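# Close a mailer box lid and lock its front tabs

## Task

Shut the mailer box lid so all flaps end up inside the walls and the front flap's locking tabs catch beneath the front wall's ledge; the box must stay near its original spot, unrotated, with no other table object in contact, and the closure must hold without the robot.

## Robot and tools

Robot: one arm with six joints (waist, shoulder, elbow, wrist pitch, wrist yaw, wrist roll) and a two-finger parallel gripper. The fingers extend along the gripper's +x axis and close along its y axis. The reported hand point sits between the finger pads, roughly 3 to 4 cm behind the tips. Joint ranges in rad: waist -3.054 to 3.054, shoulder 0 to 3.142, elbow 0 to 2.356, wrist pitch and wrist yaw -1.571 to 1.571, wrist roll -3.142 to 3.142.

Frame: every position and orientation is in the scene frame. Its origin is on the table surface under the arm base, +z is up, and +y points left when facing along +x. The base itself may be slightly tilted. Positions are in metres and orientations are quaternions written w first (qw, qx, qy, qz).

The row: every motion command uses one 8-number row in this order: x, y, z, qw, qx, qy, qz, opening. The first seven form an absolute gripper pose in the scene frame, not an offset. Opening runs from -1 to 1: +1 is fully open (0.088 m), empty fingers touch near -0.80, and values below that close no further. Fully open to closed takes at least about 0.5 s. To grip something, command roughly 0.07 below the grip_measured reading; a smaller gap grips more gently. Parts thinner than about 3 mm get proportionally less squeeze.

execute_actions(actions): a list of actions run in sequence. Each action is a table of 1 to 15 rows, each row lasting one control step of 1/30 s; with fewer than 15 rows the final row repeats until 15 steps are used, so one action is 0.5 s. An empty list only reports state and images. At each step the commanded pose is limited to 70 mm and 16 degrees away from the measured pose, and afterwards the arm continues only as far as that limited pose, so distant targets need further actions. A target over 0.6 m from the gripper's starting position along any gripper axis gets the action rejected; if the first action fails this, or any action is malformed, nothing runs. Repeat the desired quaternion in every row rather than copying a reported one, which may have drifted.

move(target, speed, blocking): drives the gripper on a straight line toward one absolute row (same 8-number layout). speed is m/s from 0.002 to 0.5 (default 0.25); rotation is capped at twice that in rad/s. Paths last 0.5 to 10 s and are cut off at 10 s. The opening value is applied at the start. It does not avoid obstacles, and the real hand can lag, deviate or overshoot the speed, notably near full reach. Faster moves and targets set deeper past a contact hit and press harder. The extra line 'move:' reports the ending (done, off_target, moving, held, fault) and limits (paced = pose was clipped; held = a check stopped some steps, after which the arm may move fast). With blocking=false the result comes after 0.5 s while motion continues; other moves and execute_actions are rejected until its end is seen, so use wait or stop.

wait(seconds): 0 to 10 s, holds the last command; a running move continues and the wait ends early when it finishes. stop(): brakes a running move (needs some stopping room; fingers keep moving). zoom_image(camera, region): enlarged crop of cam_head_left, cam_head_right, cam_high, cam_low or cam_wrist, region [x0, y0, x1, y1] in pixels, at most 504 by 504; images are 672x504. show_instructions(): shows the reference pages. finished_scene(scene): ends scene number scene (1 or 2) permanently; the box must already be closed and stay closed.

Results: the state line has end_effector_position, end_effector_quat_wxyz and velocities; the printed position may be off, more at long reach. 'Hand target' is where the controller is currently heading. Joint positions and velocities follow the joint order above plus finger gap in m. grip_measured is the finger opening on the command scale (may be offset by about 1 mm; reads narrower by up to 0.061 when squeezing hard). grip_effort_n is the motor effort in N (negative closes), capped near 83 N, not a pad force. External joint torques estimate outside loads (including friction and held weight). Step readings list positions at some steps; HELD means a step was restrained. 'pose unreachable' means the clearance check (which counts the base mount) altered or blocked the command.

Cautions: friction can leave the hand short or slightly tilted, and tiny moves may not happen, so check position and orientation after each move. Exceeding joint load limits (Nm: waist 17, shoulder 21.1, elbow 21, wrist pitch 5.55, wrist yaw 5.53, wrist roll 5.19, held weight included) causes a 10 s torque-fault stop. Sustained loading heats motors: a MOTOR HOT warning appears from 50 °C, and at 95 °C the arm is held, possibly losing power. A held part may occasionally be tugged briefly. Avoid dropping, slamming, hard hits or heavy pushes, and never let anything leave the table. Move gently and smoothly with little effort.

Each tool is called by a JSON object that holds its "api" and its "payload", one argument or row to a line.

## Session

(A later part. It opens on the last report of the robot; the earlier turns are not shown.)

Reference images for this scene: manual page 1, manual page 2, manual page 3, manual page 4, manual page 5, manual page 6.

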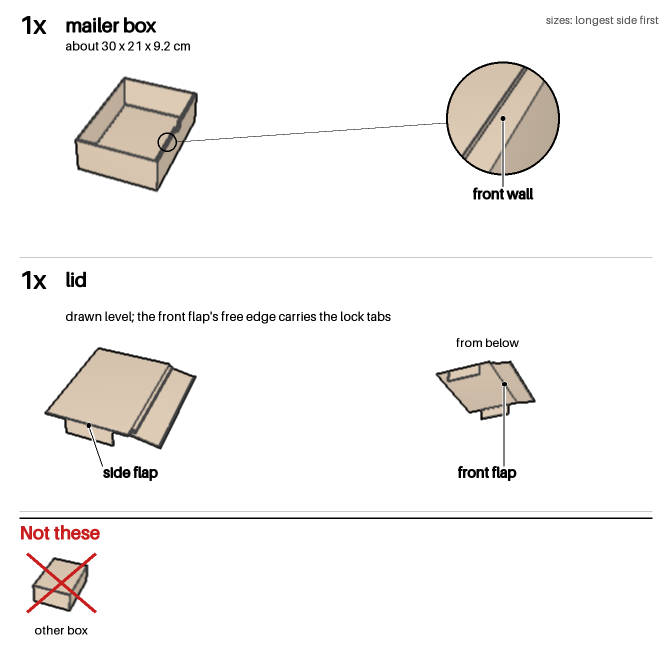

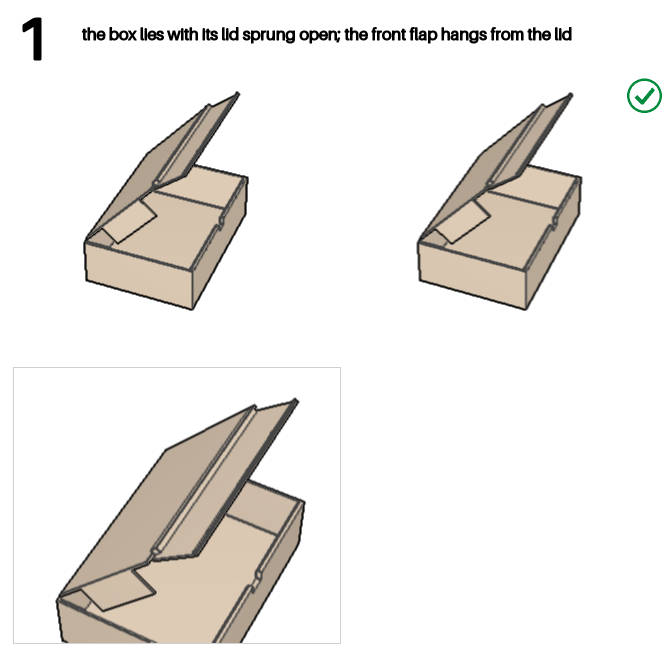

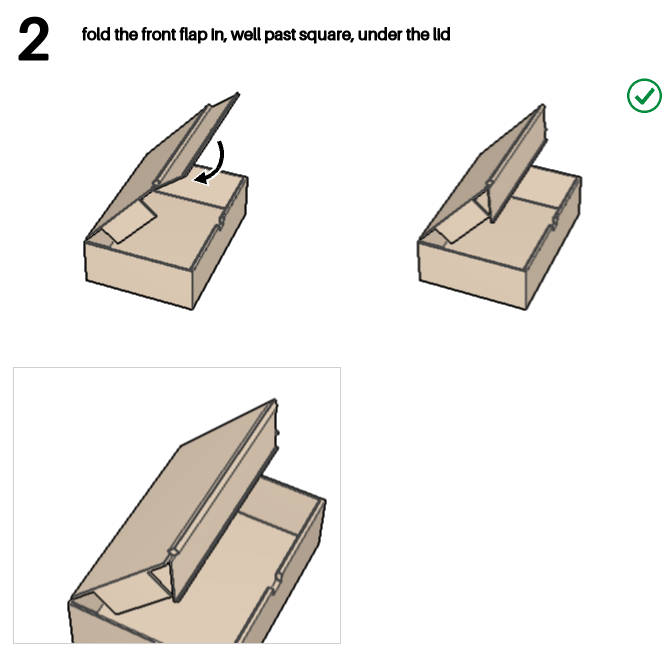

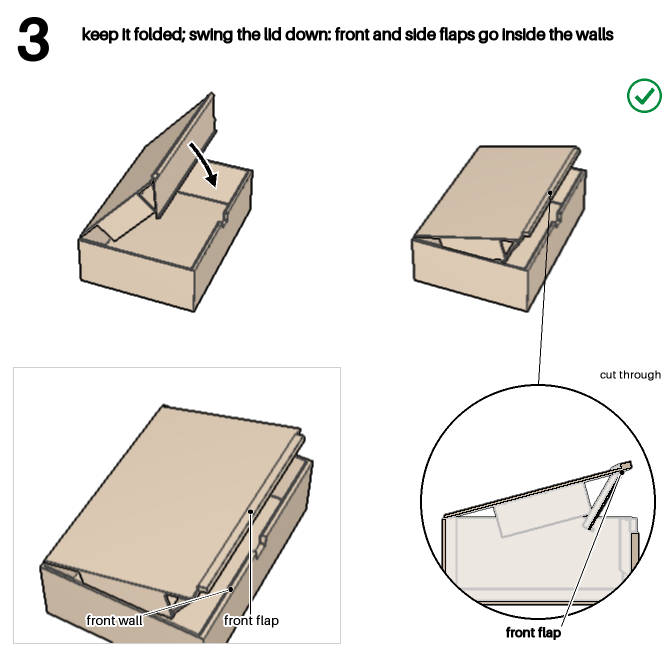

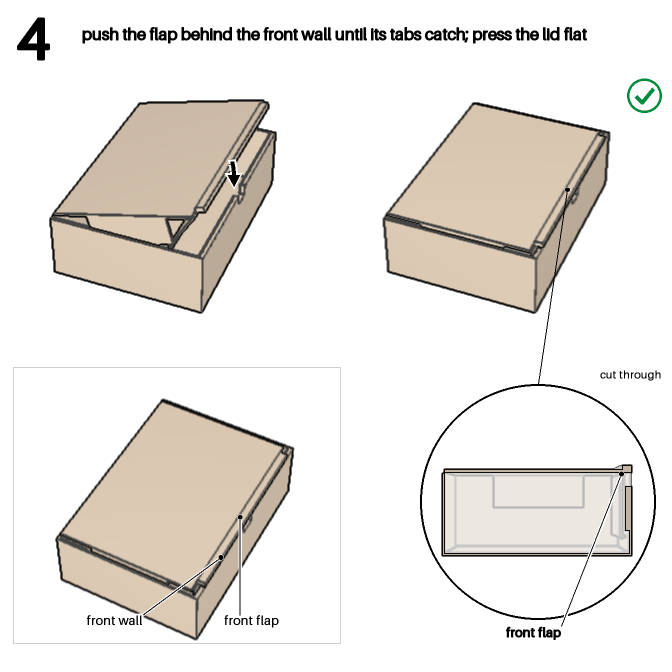

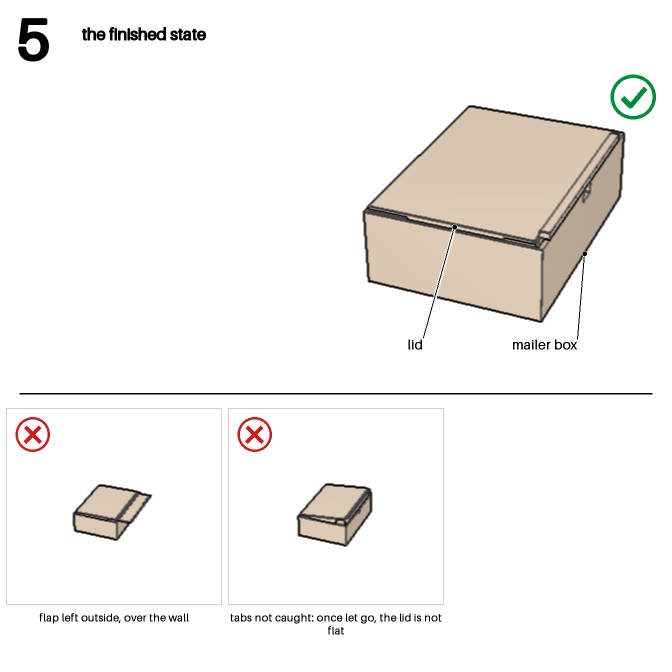

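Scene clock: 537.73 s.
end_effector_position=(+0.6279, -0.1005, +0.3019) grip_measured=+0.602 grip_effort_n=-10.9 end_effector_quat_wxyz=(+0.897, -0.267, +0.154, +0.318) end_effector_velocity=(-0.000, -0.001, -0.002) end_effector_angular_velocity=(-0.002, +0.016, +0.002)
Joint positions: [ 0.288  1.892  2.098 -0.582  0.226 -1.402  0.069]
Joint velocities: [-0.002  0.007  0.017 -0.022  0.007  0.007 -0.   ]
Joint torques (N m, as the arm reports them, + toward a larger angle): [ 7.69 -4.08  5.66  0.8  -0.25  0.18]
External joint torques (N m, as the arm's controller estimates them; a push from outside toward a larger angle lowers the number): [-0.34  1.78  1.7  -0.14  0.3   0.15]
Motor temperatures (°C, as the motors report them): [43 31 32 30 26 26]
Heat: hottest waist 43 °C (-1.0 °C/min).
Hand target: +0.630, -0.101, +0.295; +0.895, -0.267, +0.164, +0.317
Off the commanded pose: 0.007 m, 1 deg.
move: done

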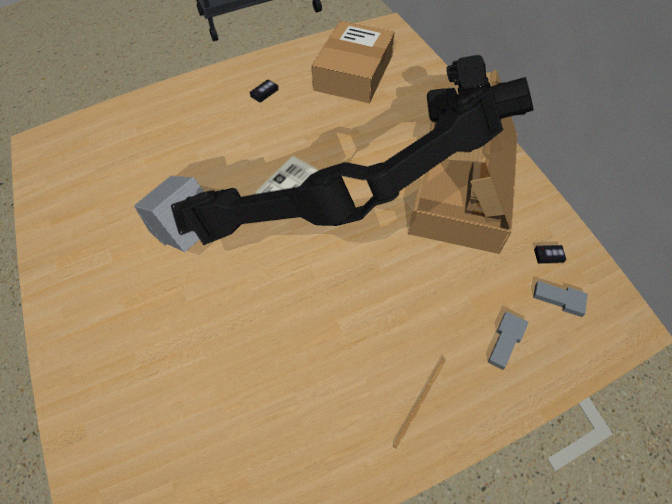

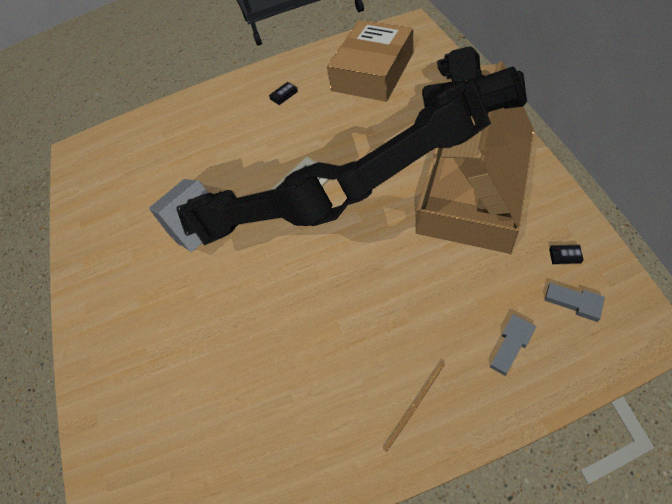

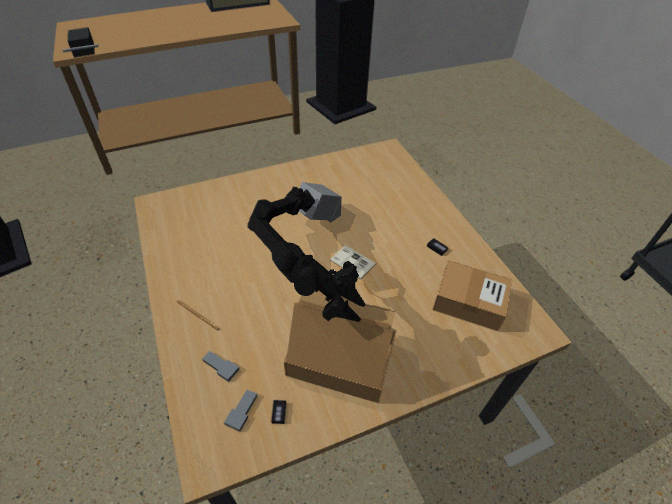

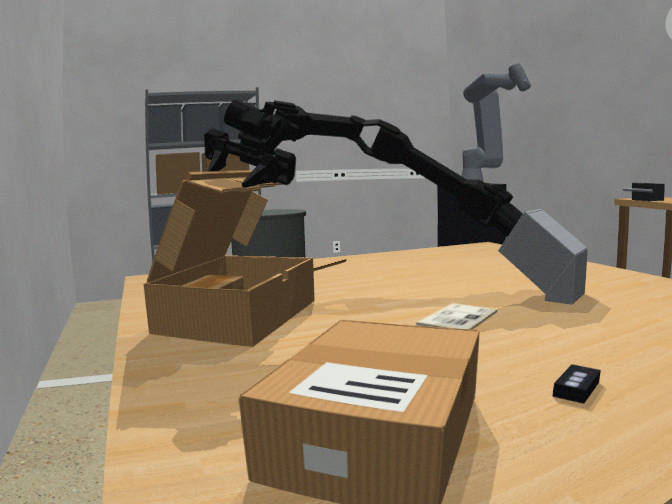

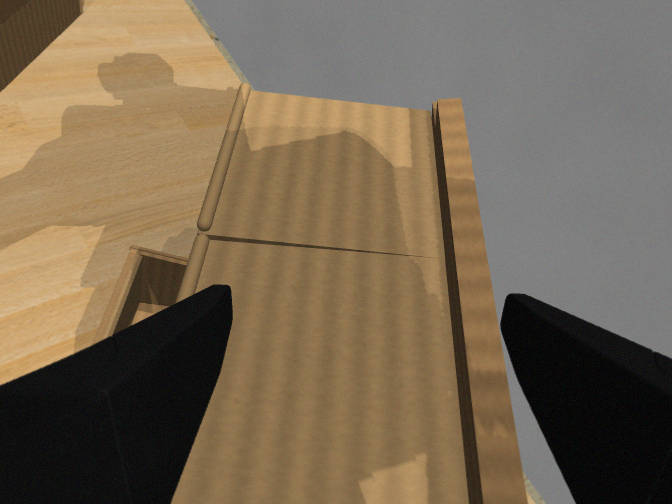

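{"api": "move", "payload": {
  "target": [0.636,-0.107,0.273,0.895,-0.267,0.164,0.317,0.65],
  "speed": 0.012
}}

Scene clock: 542.77 s.
end_effector_position=(+0.6347, -0.1111, +0.2812) grip_measured=+0.648 grip_effort_n=17.4 end_effector_quat_wxyz=(+0.898, -0.265, +0.159, +0.313) end_effector_velocity=(-0.001, -0.001, -0.003) end_effector_angular_velocity=(-0.004, +0.002, +0.009)
Joint positions: [ 0.233  1.904  2.1   -0.563  0.185 -1.414  0.071]
Joint velocities: [-0.007 -0.002 -0.002 -0.007 -0.007 -0.007 -0.   ]
Joint torques (N m, as the arm reports them, + toward a larger angle): [ 7.82 -4.35  4.34  1.15 -0.65 -0.15]
External joint torques (N m, as the arm's controller estimates them; a push from outside toward a larger angle lowers the number): [-0.28  2.09  0.22  0.22 -0.09 -0.18]
Motor temperatures (°C, as the motors report them): [44 31 32 30 26 26]
Heat: hottest waist 44 °C (+1.0 °C/min).
Hand target: +0.636, -0.107, +0.273; +0.895, -0.267, +0.164, +0.317
Off the commanded pose: 0.009 m, 1 deg.
move: off_target

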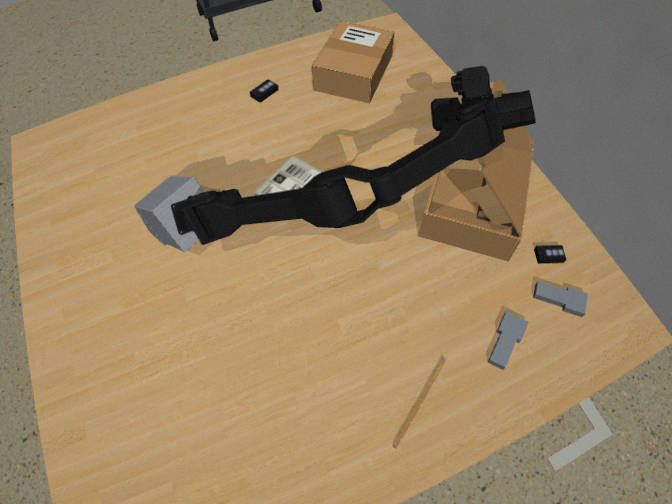

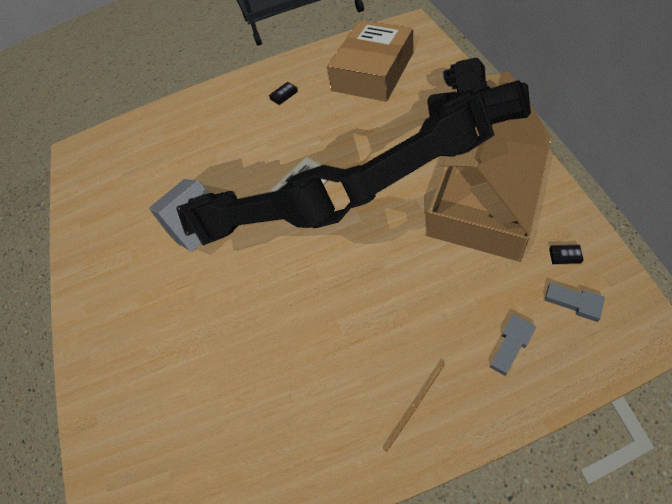

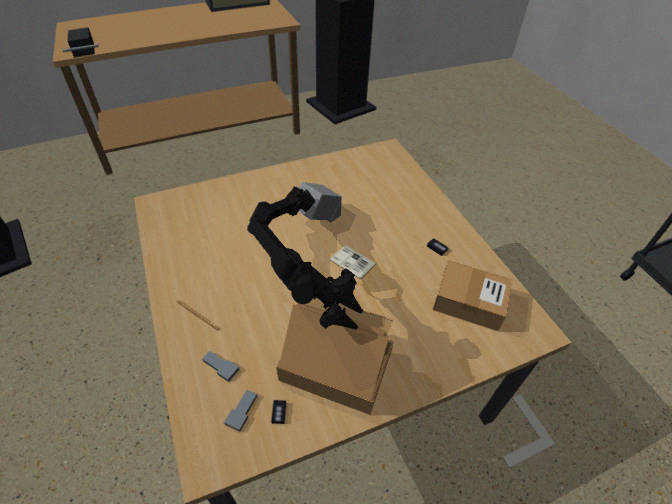

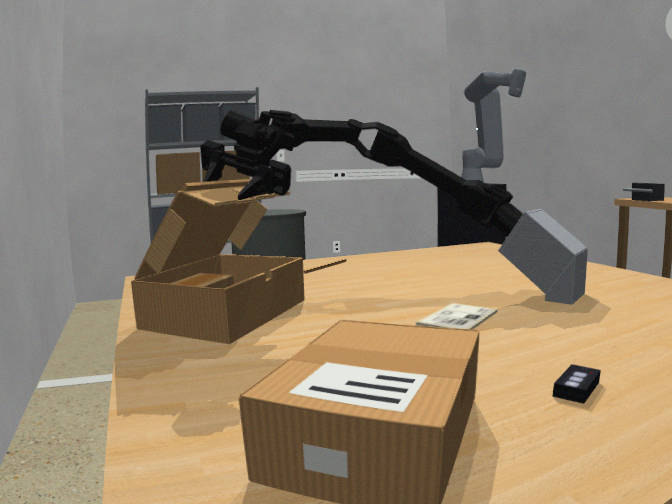

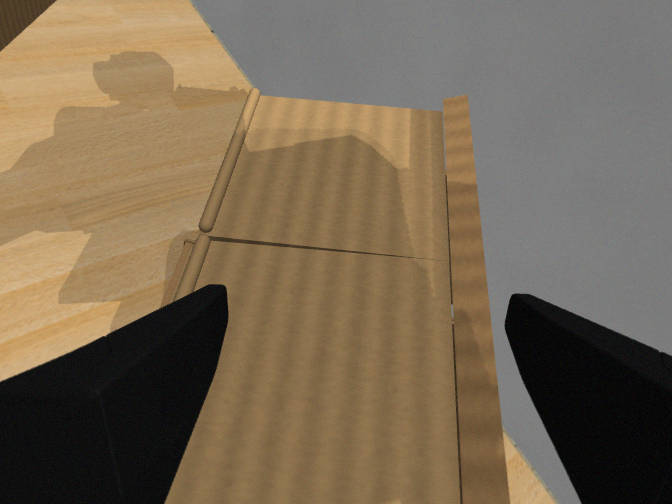

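{"api": "move", "payload": {
  "target": [0.56,-0.03,0.275,0.895,-0.267,0.164,0.317,0.65],
  "speed": 0.025
}}

Scene clock: 551.00 s.
end_effector_position=(+0.5619, -0.0288, +0.2759) grip_measured=+0.648 grip_effort_n=17.4 end_effector_quat_wxyz=(+0.895, -0.268, +0.161, +0.319) end_effector_velocity=(-0.004, +0.001, +0.001) end_effector_angular_velocity=(+0.009, +0.002, +0.008)
Joint positions: [ 0.375  1.684  1.476 -0.187  0.318 -1.364  0.071]
Joint velocities: [ 0.002 -0.012 -0.012 -0.007 -0.007  0.007  0.   ]
Joint torques (N m, as the arm reports them, + toward a larger angle): [ 7.61 -4.7   4.01  1.2  -0.35  0.18]
External joint torques (N m, as the arm's controller estimates them; a push from outside toward a larger angle lowers the number): [ 0.31  0.   -0.2   0.21  0.19  0.15]
Motor temperatures (°C, as the motors report them): [44 32 32 30 26 26]
Heat: hottest waist 44 °C (+2.0 °C/min).
Hand target: +0.560, -0.030, +0.275; +0.895, -0.267, +0.164, +0.317
Off the commanded pose: 0.002 m, 0 deg.
move: done

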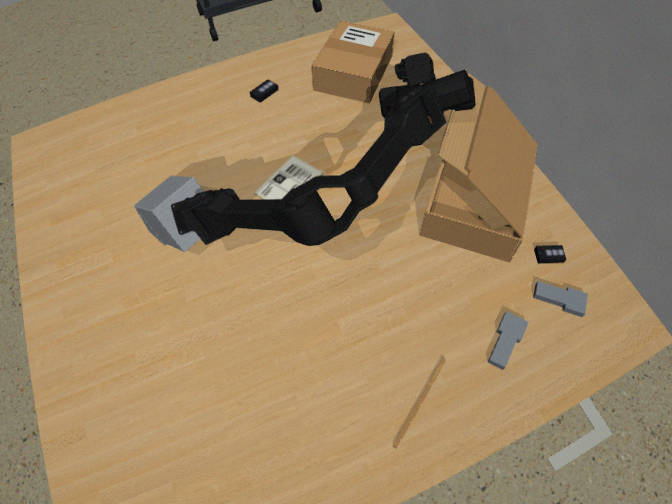

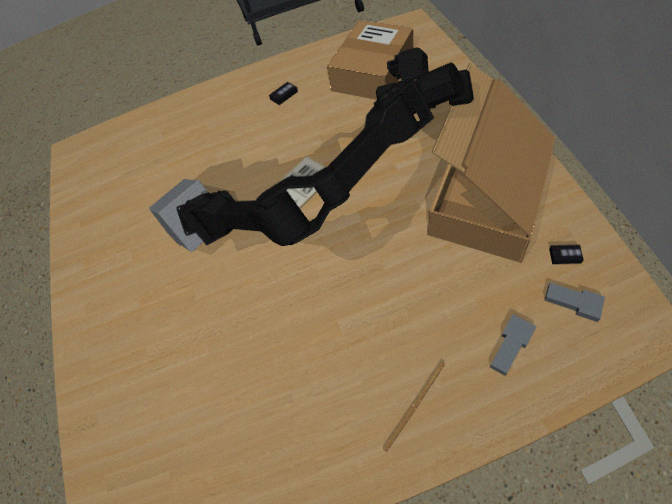

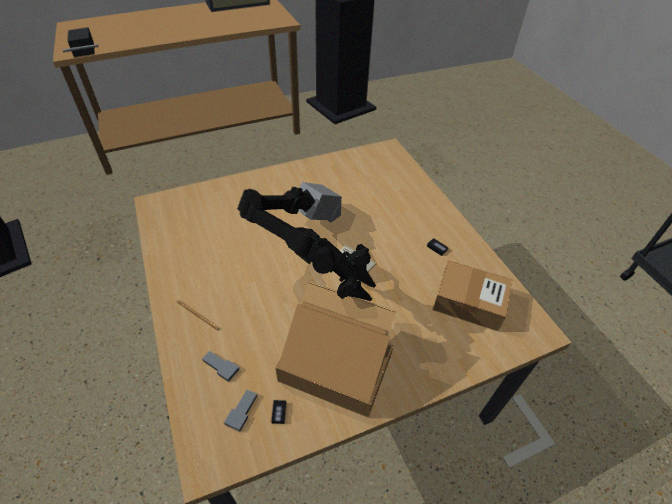

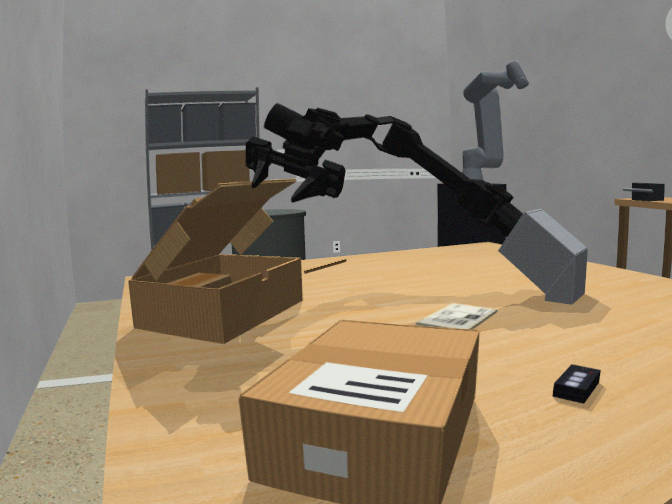

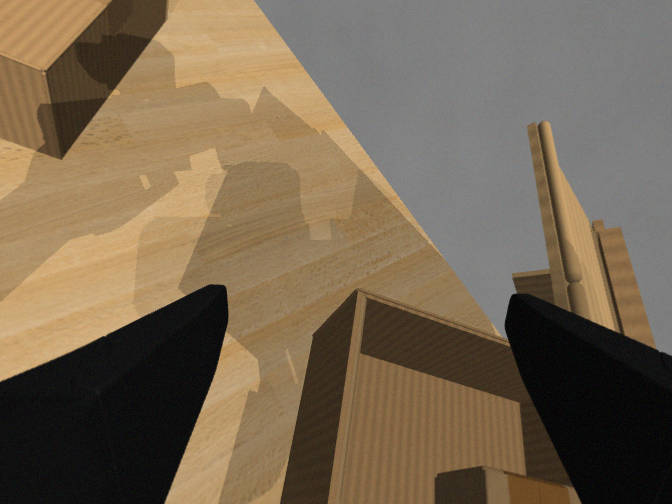

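{"api": "move", "payload": {
  "target": [0.47,0.0,0.25,0.877,-0.205,0.334,0.279,1],
  "speed": 0.1
}}

{"api": "move", "payload": {
  "target": [0.44,-0.05,0.15,0.877,-0.205,0.334,0.279,1],
  "speed": 0.1
}}

{"api": "move", "payload": {
  "target": [0.49,-0.105,0.145,0.877,-0.205,0.334,0.279,1],
  "speed": 0.05
}}

Scene clock: 562.47 s.
end_effector_position=(+0.4729, +0.0004, +0.2520) grip_measured=+0.996 grip_effort_n=17.4 end_effector_quat_wxyz=(+0.878, -0.204, +0.330, +0.280) end_effector_velocity=(-0.005, +0.002, -0.001) end_effector_angular_velocity=(+0.012, +0.013, +0.008)
Joint positions: [ 0.537  1.572  1.197 -0.251  0.706 -0.952  0.088]
Joint velocities: [ 0.002 -0.007 -0.007 -0.022 -0.007  0.022 -0.   ]
Joint torques (N m, as the arm reports them, + toward a larger angle): [ 6.69 -3.27  3.97  0.77 -0.15  0.18]
External joint torques (N m, as the arm's controller estimates them; a push from outside toward a larger angle lowers the number): [ 0.41 -0.14 -0.24 -0.17  0.2   0.16]
Motor temperatures (°C, as the motors report them): [45 32 32 30 25 26]
Heat: hottest waist 45 °C (+4.0 °C/min).
Hand target: +0.470, +0.000, +0.250; +0.877, -0.205, +0.334, +0.279
Off the commanded pose: 0.004 m, 0 deg.
move: done

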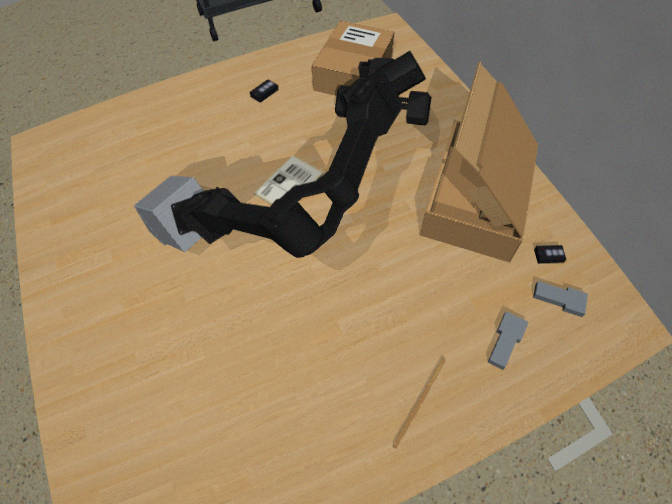

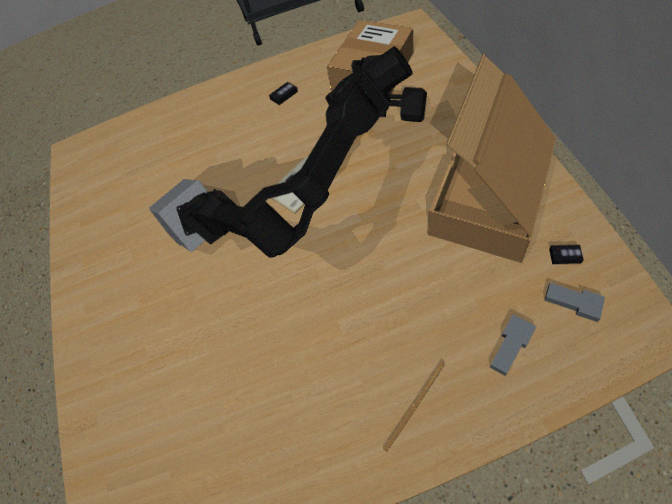

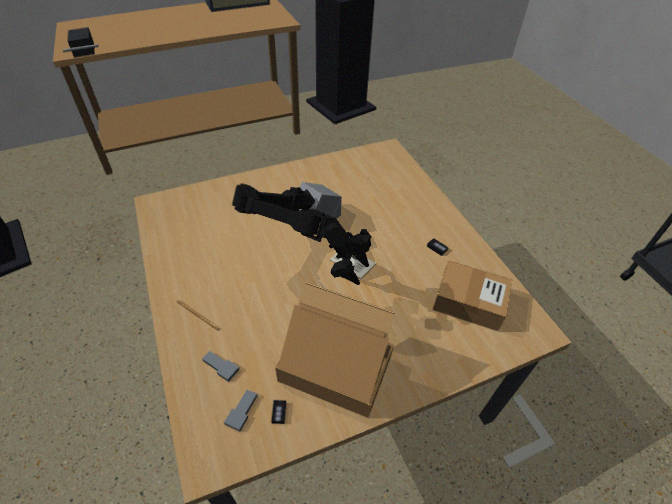

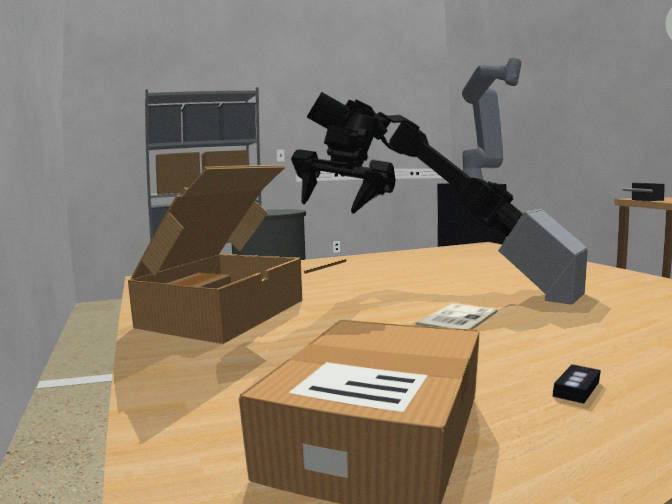

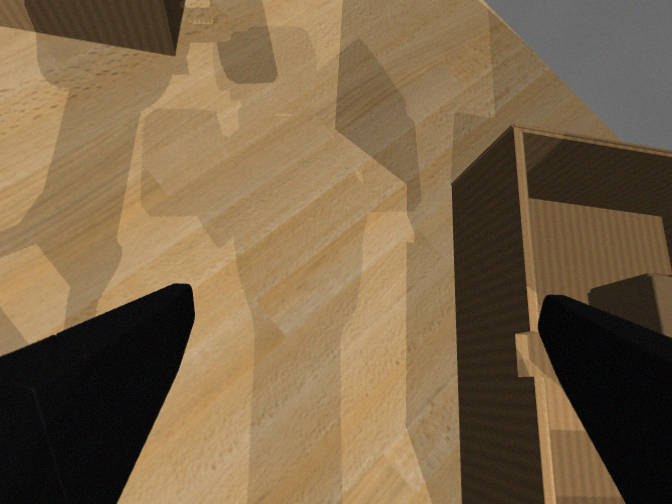

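Scene clock: 564.07 s.
end_effector_position=(+0.4417, -0.0492, +0.1516) grip_measured=+0.996 grip_effort_n=17.9 end_effector_quat_wxyz=(+0.877, -0.204, +0.335, +0.278) end_effector_velocity=(-0.001, +0.002, -0.001) end_effector_angular_velocity=(+0.020, -0.021, +0.026)
Joint positions: [ 0.206  1.395  0.884 -0.006  0.434 -1.157  0.088]
Joint velocities: [-0.017 -0.007 -0.012  0.007 -0.051 -0.022 -0.   ]
Joint torques (N m, as the arm reports them, + toward a larger angle): [ 5.07 -3.88  3.48  1.01 -0.63 -0.14]
External joint torques (N m, as the arm's controller estimates them; a push from outside toward a larger angle lowers the number): [-0.03 -0.01 -0.18  0.22 -0.18 -0.15]
Motor temperatures (°C, as the motors report them): [45 32 32 30 25 26]
Heat: hottest waist 45 °C (+4.1 °C/min).
Hand target: +0.440, -0.050, +0.150; +0.877, -0.205, +0.334, +0.279
Off the commanded pose: 0.002 m, 0 deg.
move: done

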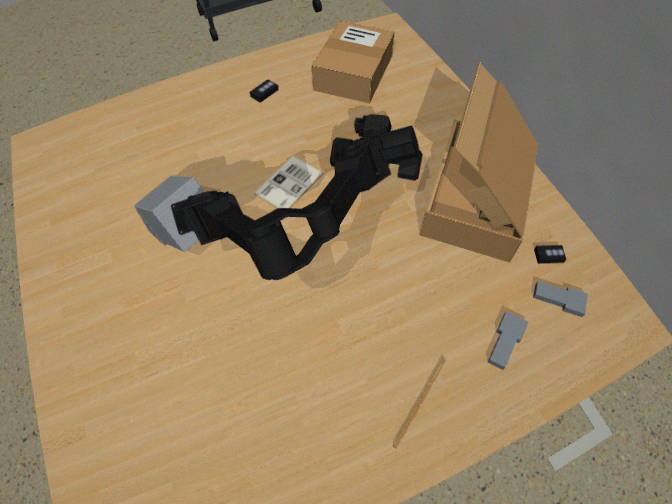

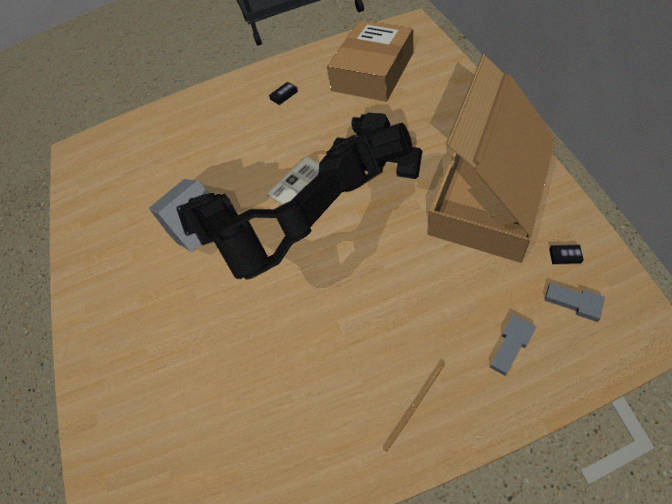

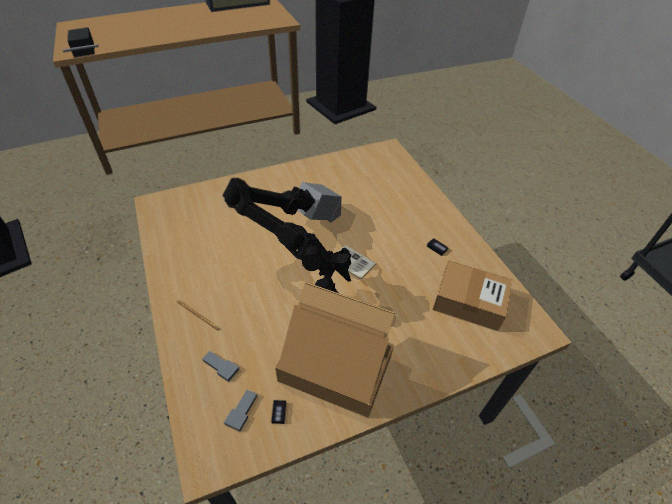

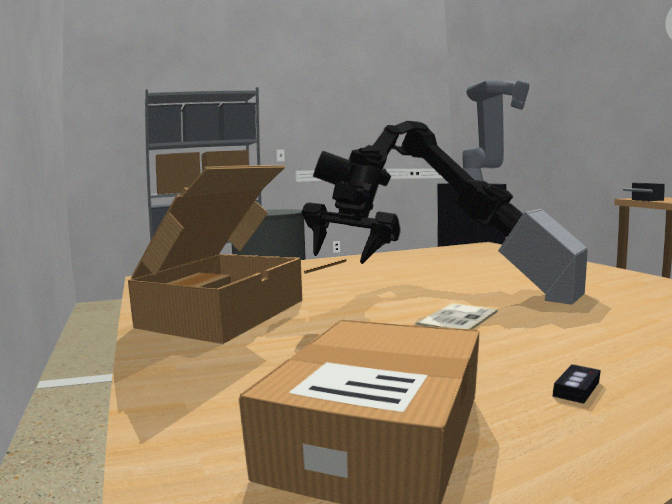

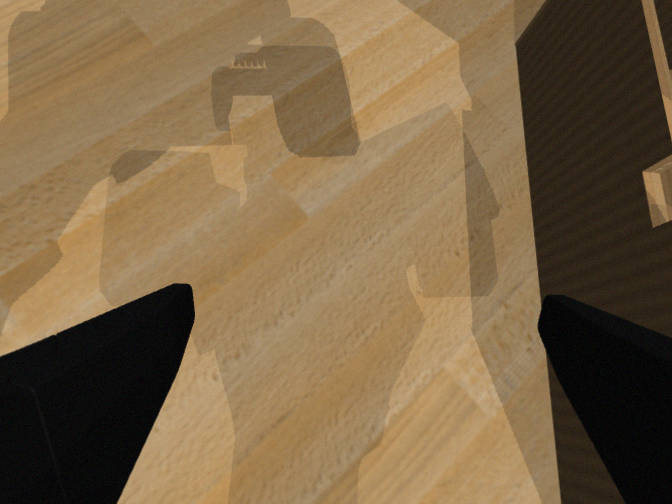

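Scene clock: 565.90 s.
end_effector_position=(+0.4887, -0.1062, +0.1480) grip_measured=+0.996 grip_effort_n=17.9 end_effector_quat_wxyz=(+0.879, -0.204, +0.333, +0.275) end_effector_velocity=(+0.000, +0.004, -0.003) end_effector_angular_velocity=(+0.010, +0.005, +0.027)
Joint positions: [ 0.071  1.462  1.155 -0.175  0.316 -1.227  0.088]
Joint velocities: [-0.007  0.012  0.012 -0.022 -0.022 -0.007 -0.   ]
Joint torques (N m, as the arm reports them, + toward a larger angle): [ 5.37 -3.49  5.32  0.55 -0.66 -0.14]
External joint torques (N m, as the arm's controller estimates them; a push from outside toward a larger angle lowers the number): [-0.07  1.79  1.39 -0.21 -0.2  -0.16]
Motor temperatures (°C, as the motors report them): [45 32 32 30 25 26]
Heat: hottest waist 45 °C (+4.0 °C/min).
Hand target: +0.490, -0.105, +0.145; +0.877, -0.205, +0.334, +0.279
Off the commanded pose: 0.003 m, 1 deg.
move: done

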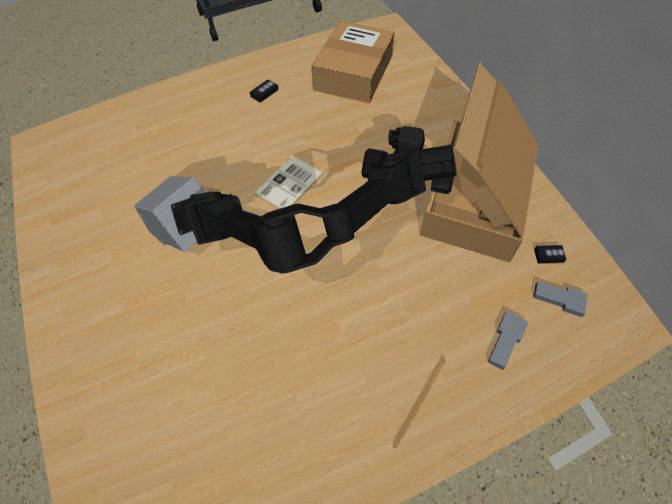

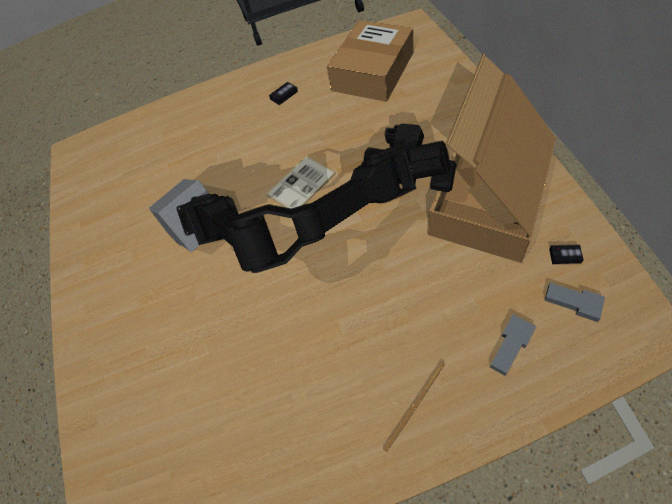

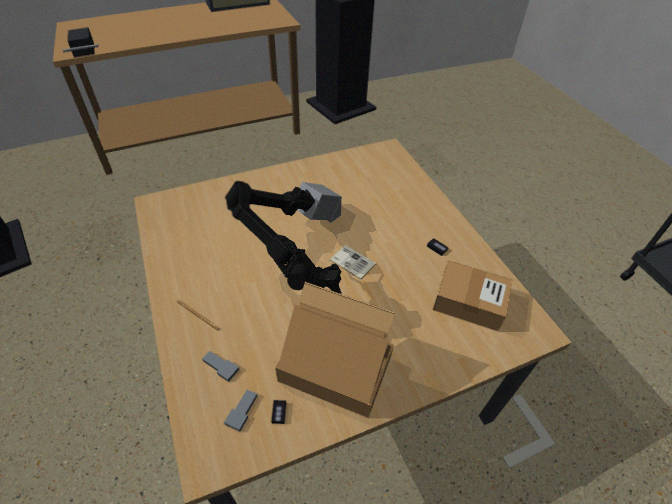

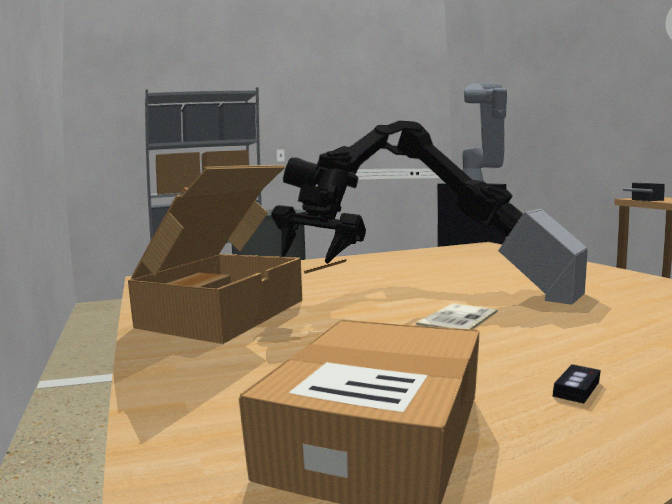

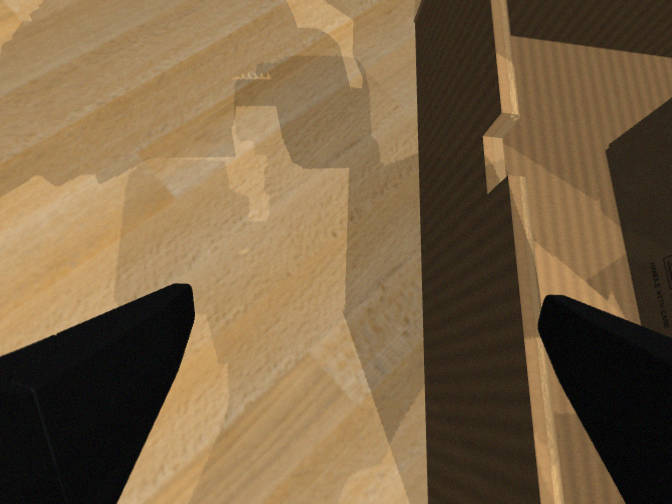

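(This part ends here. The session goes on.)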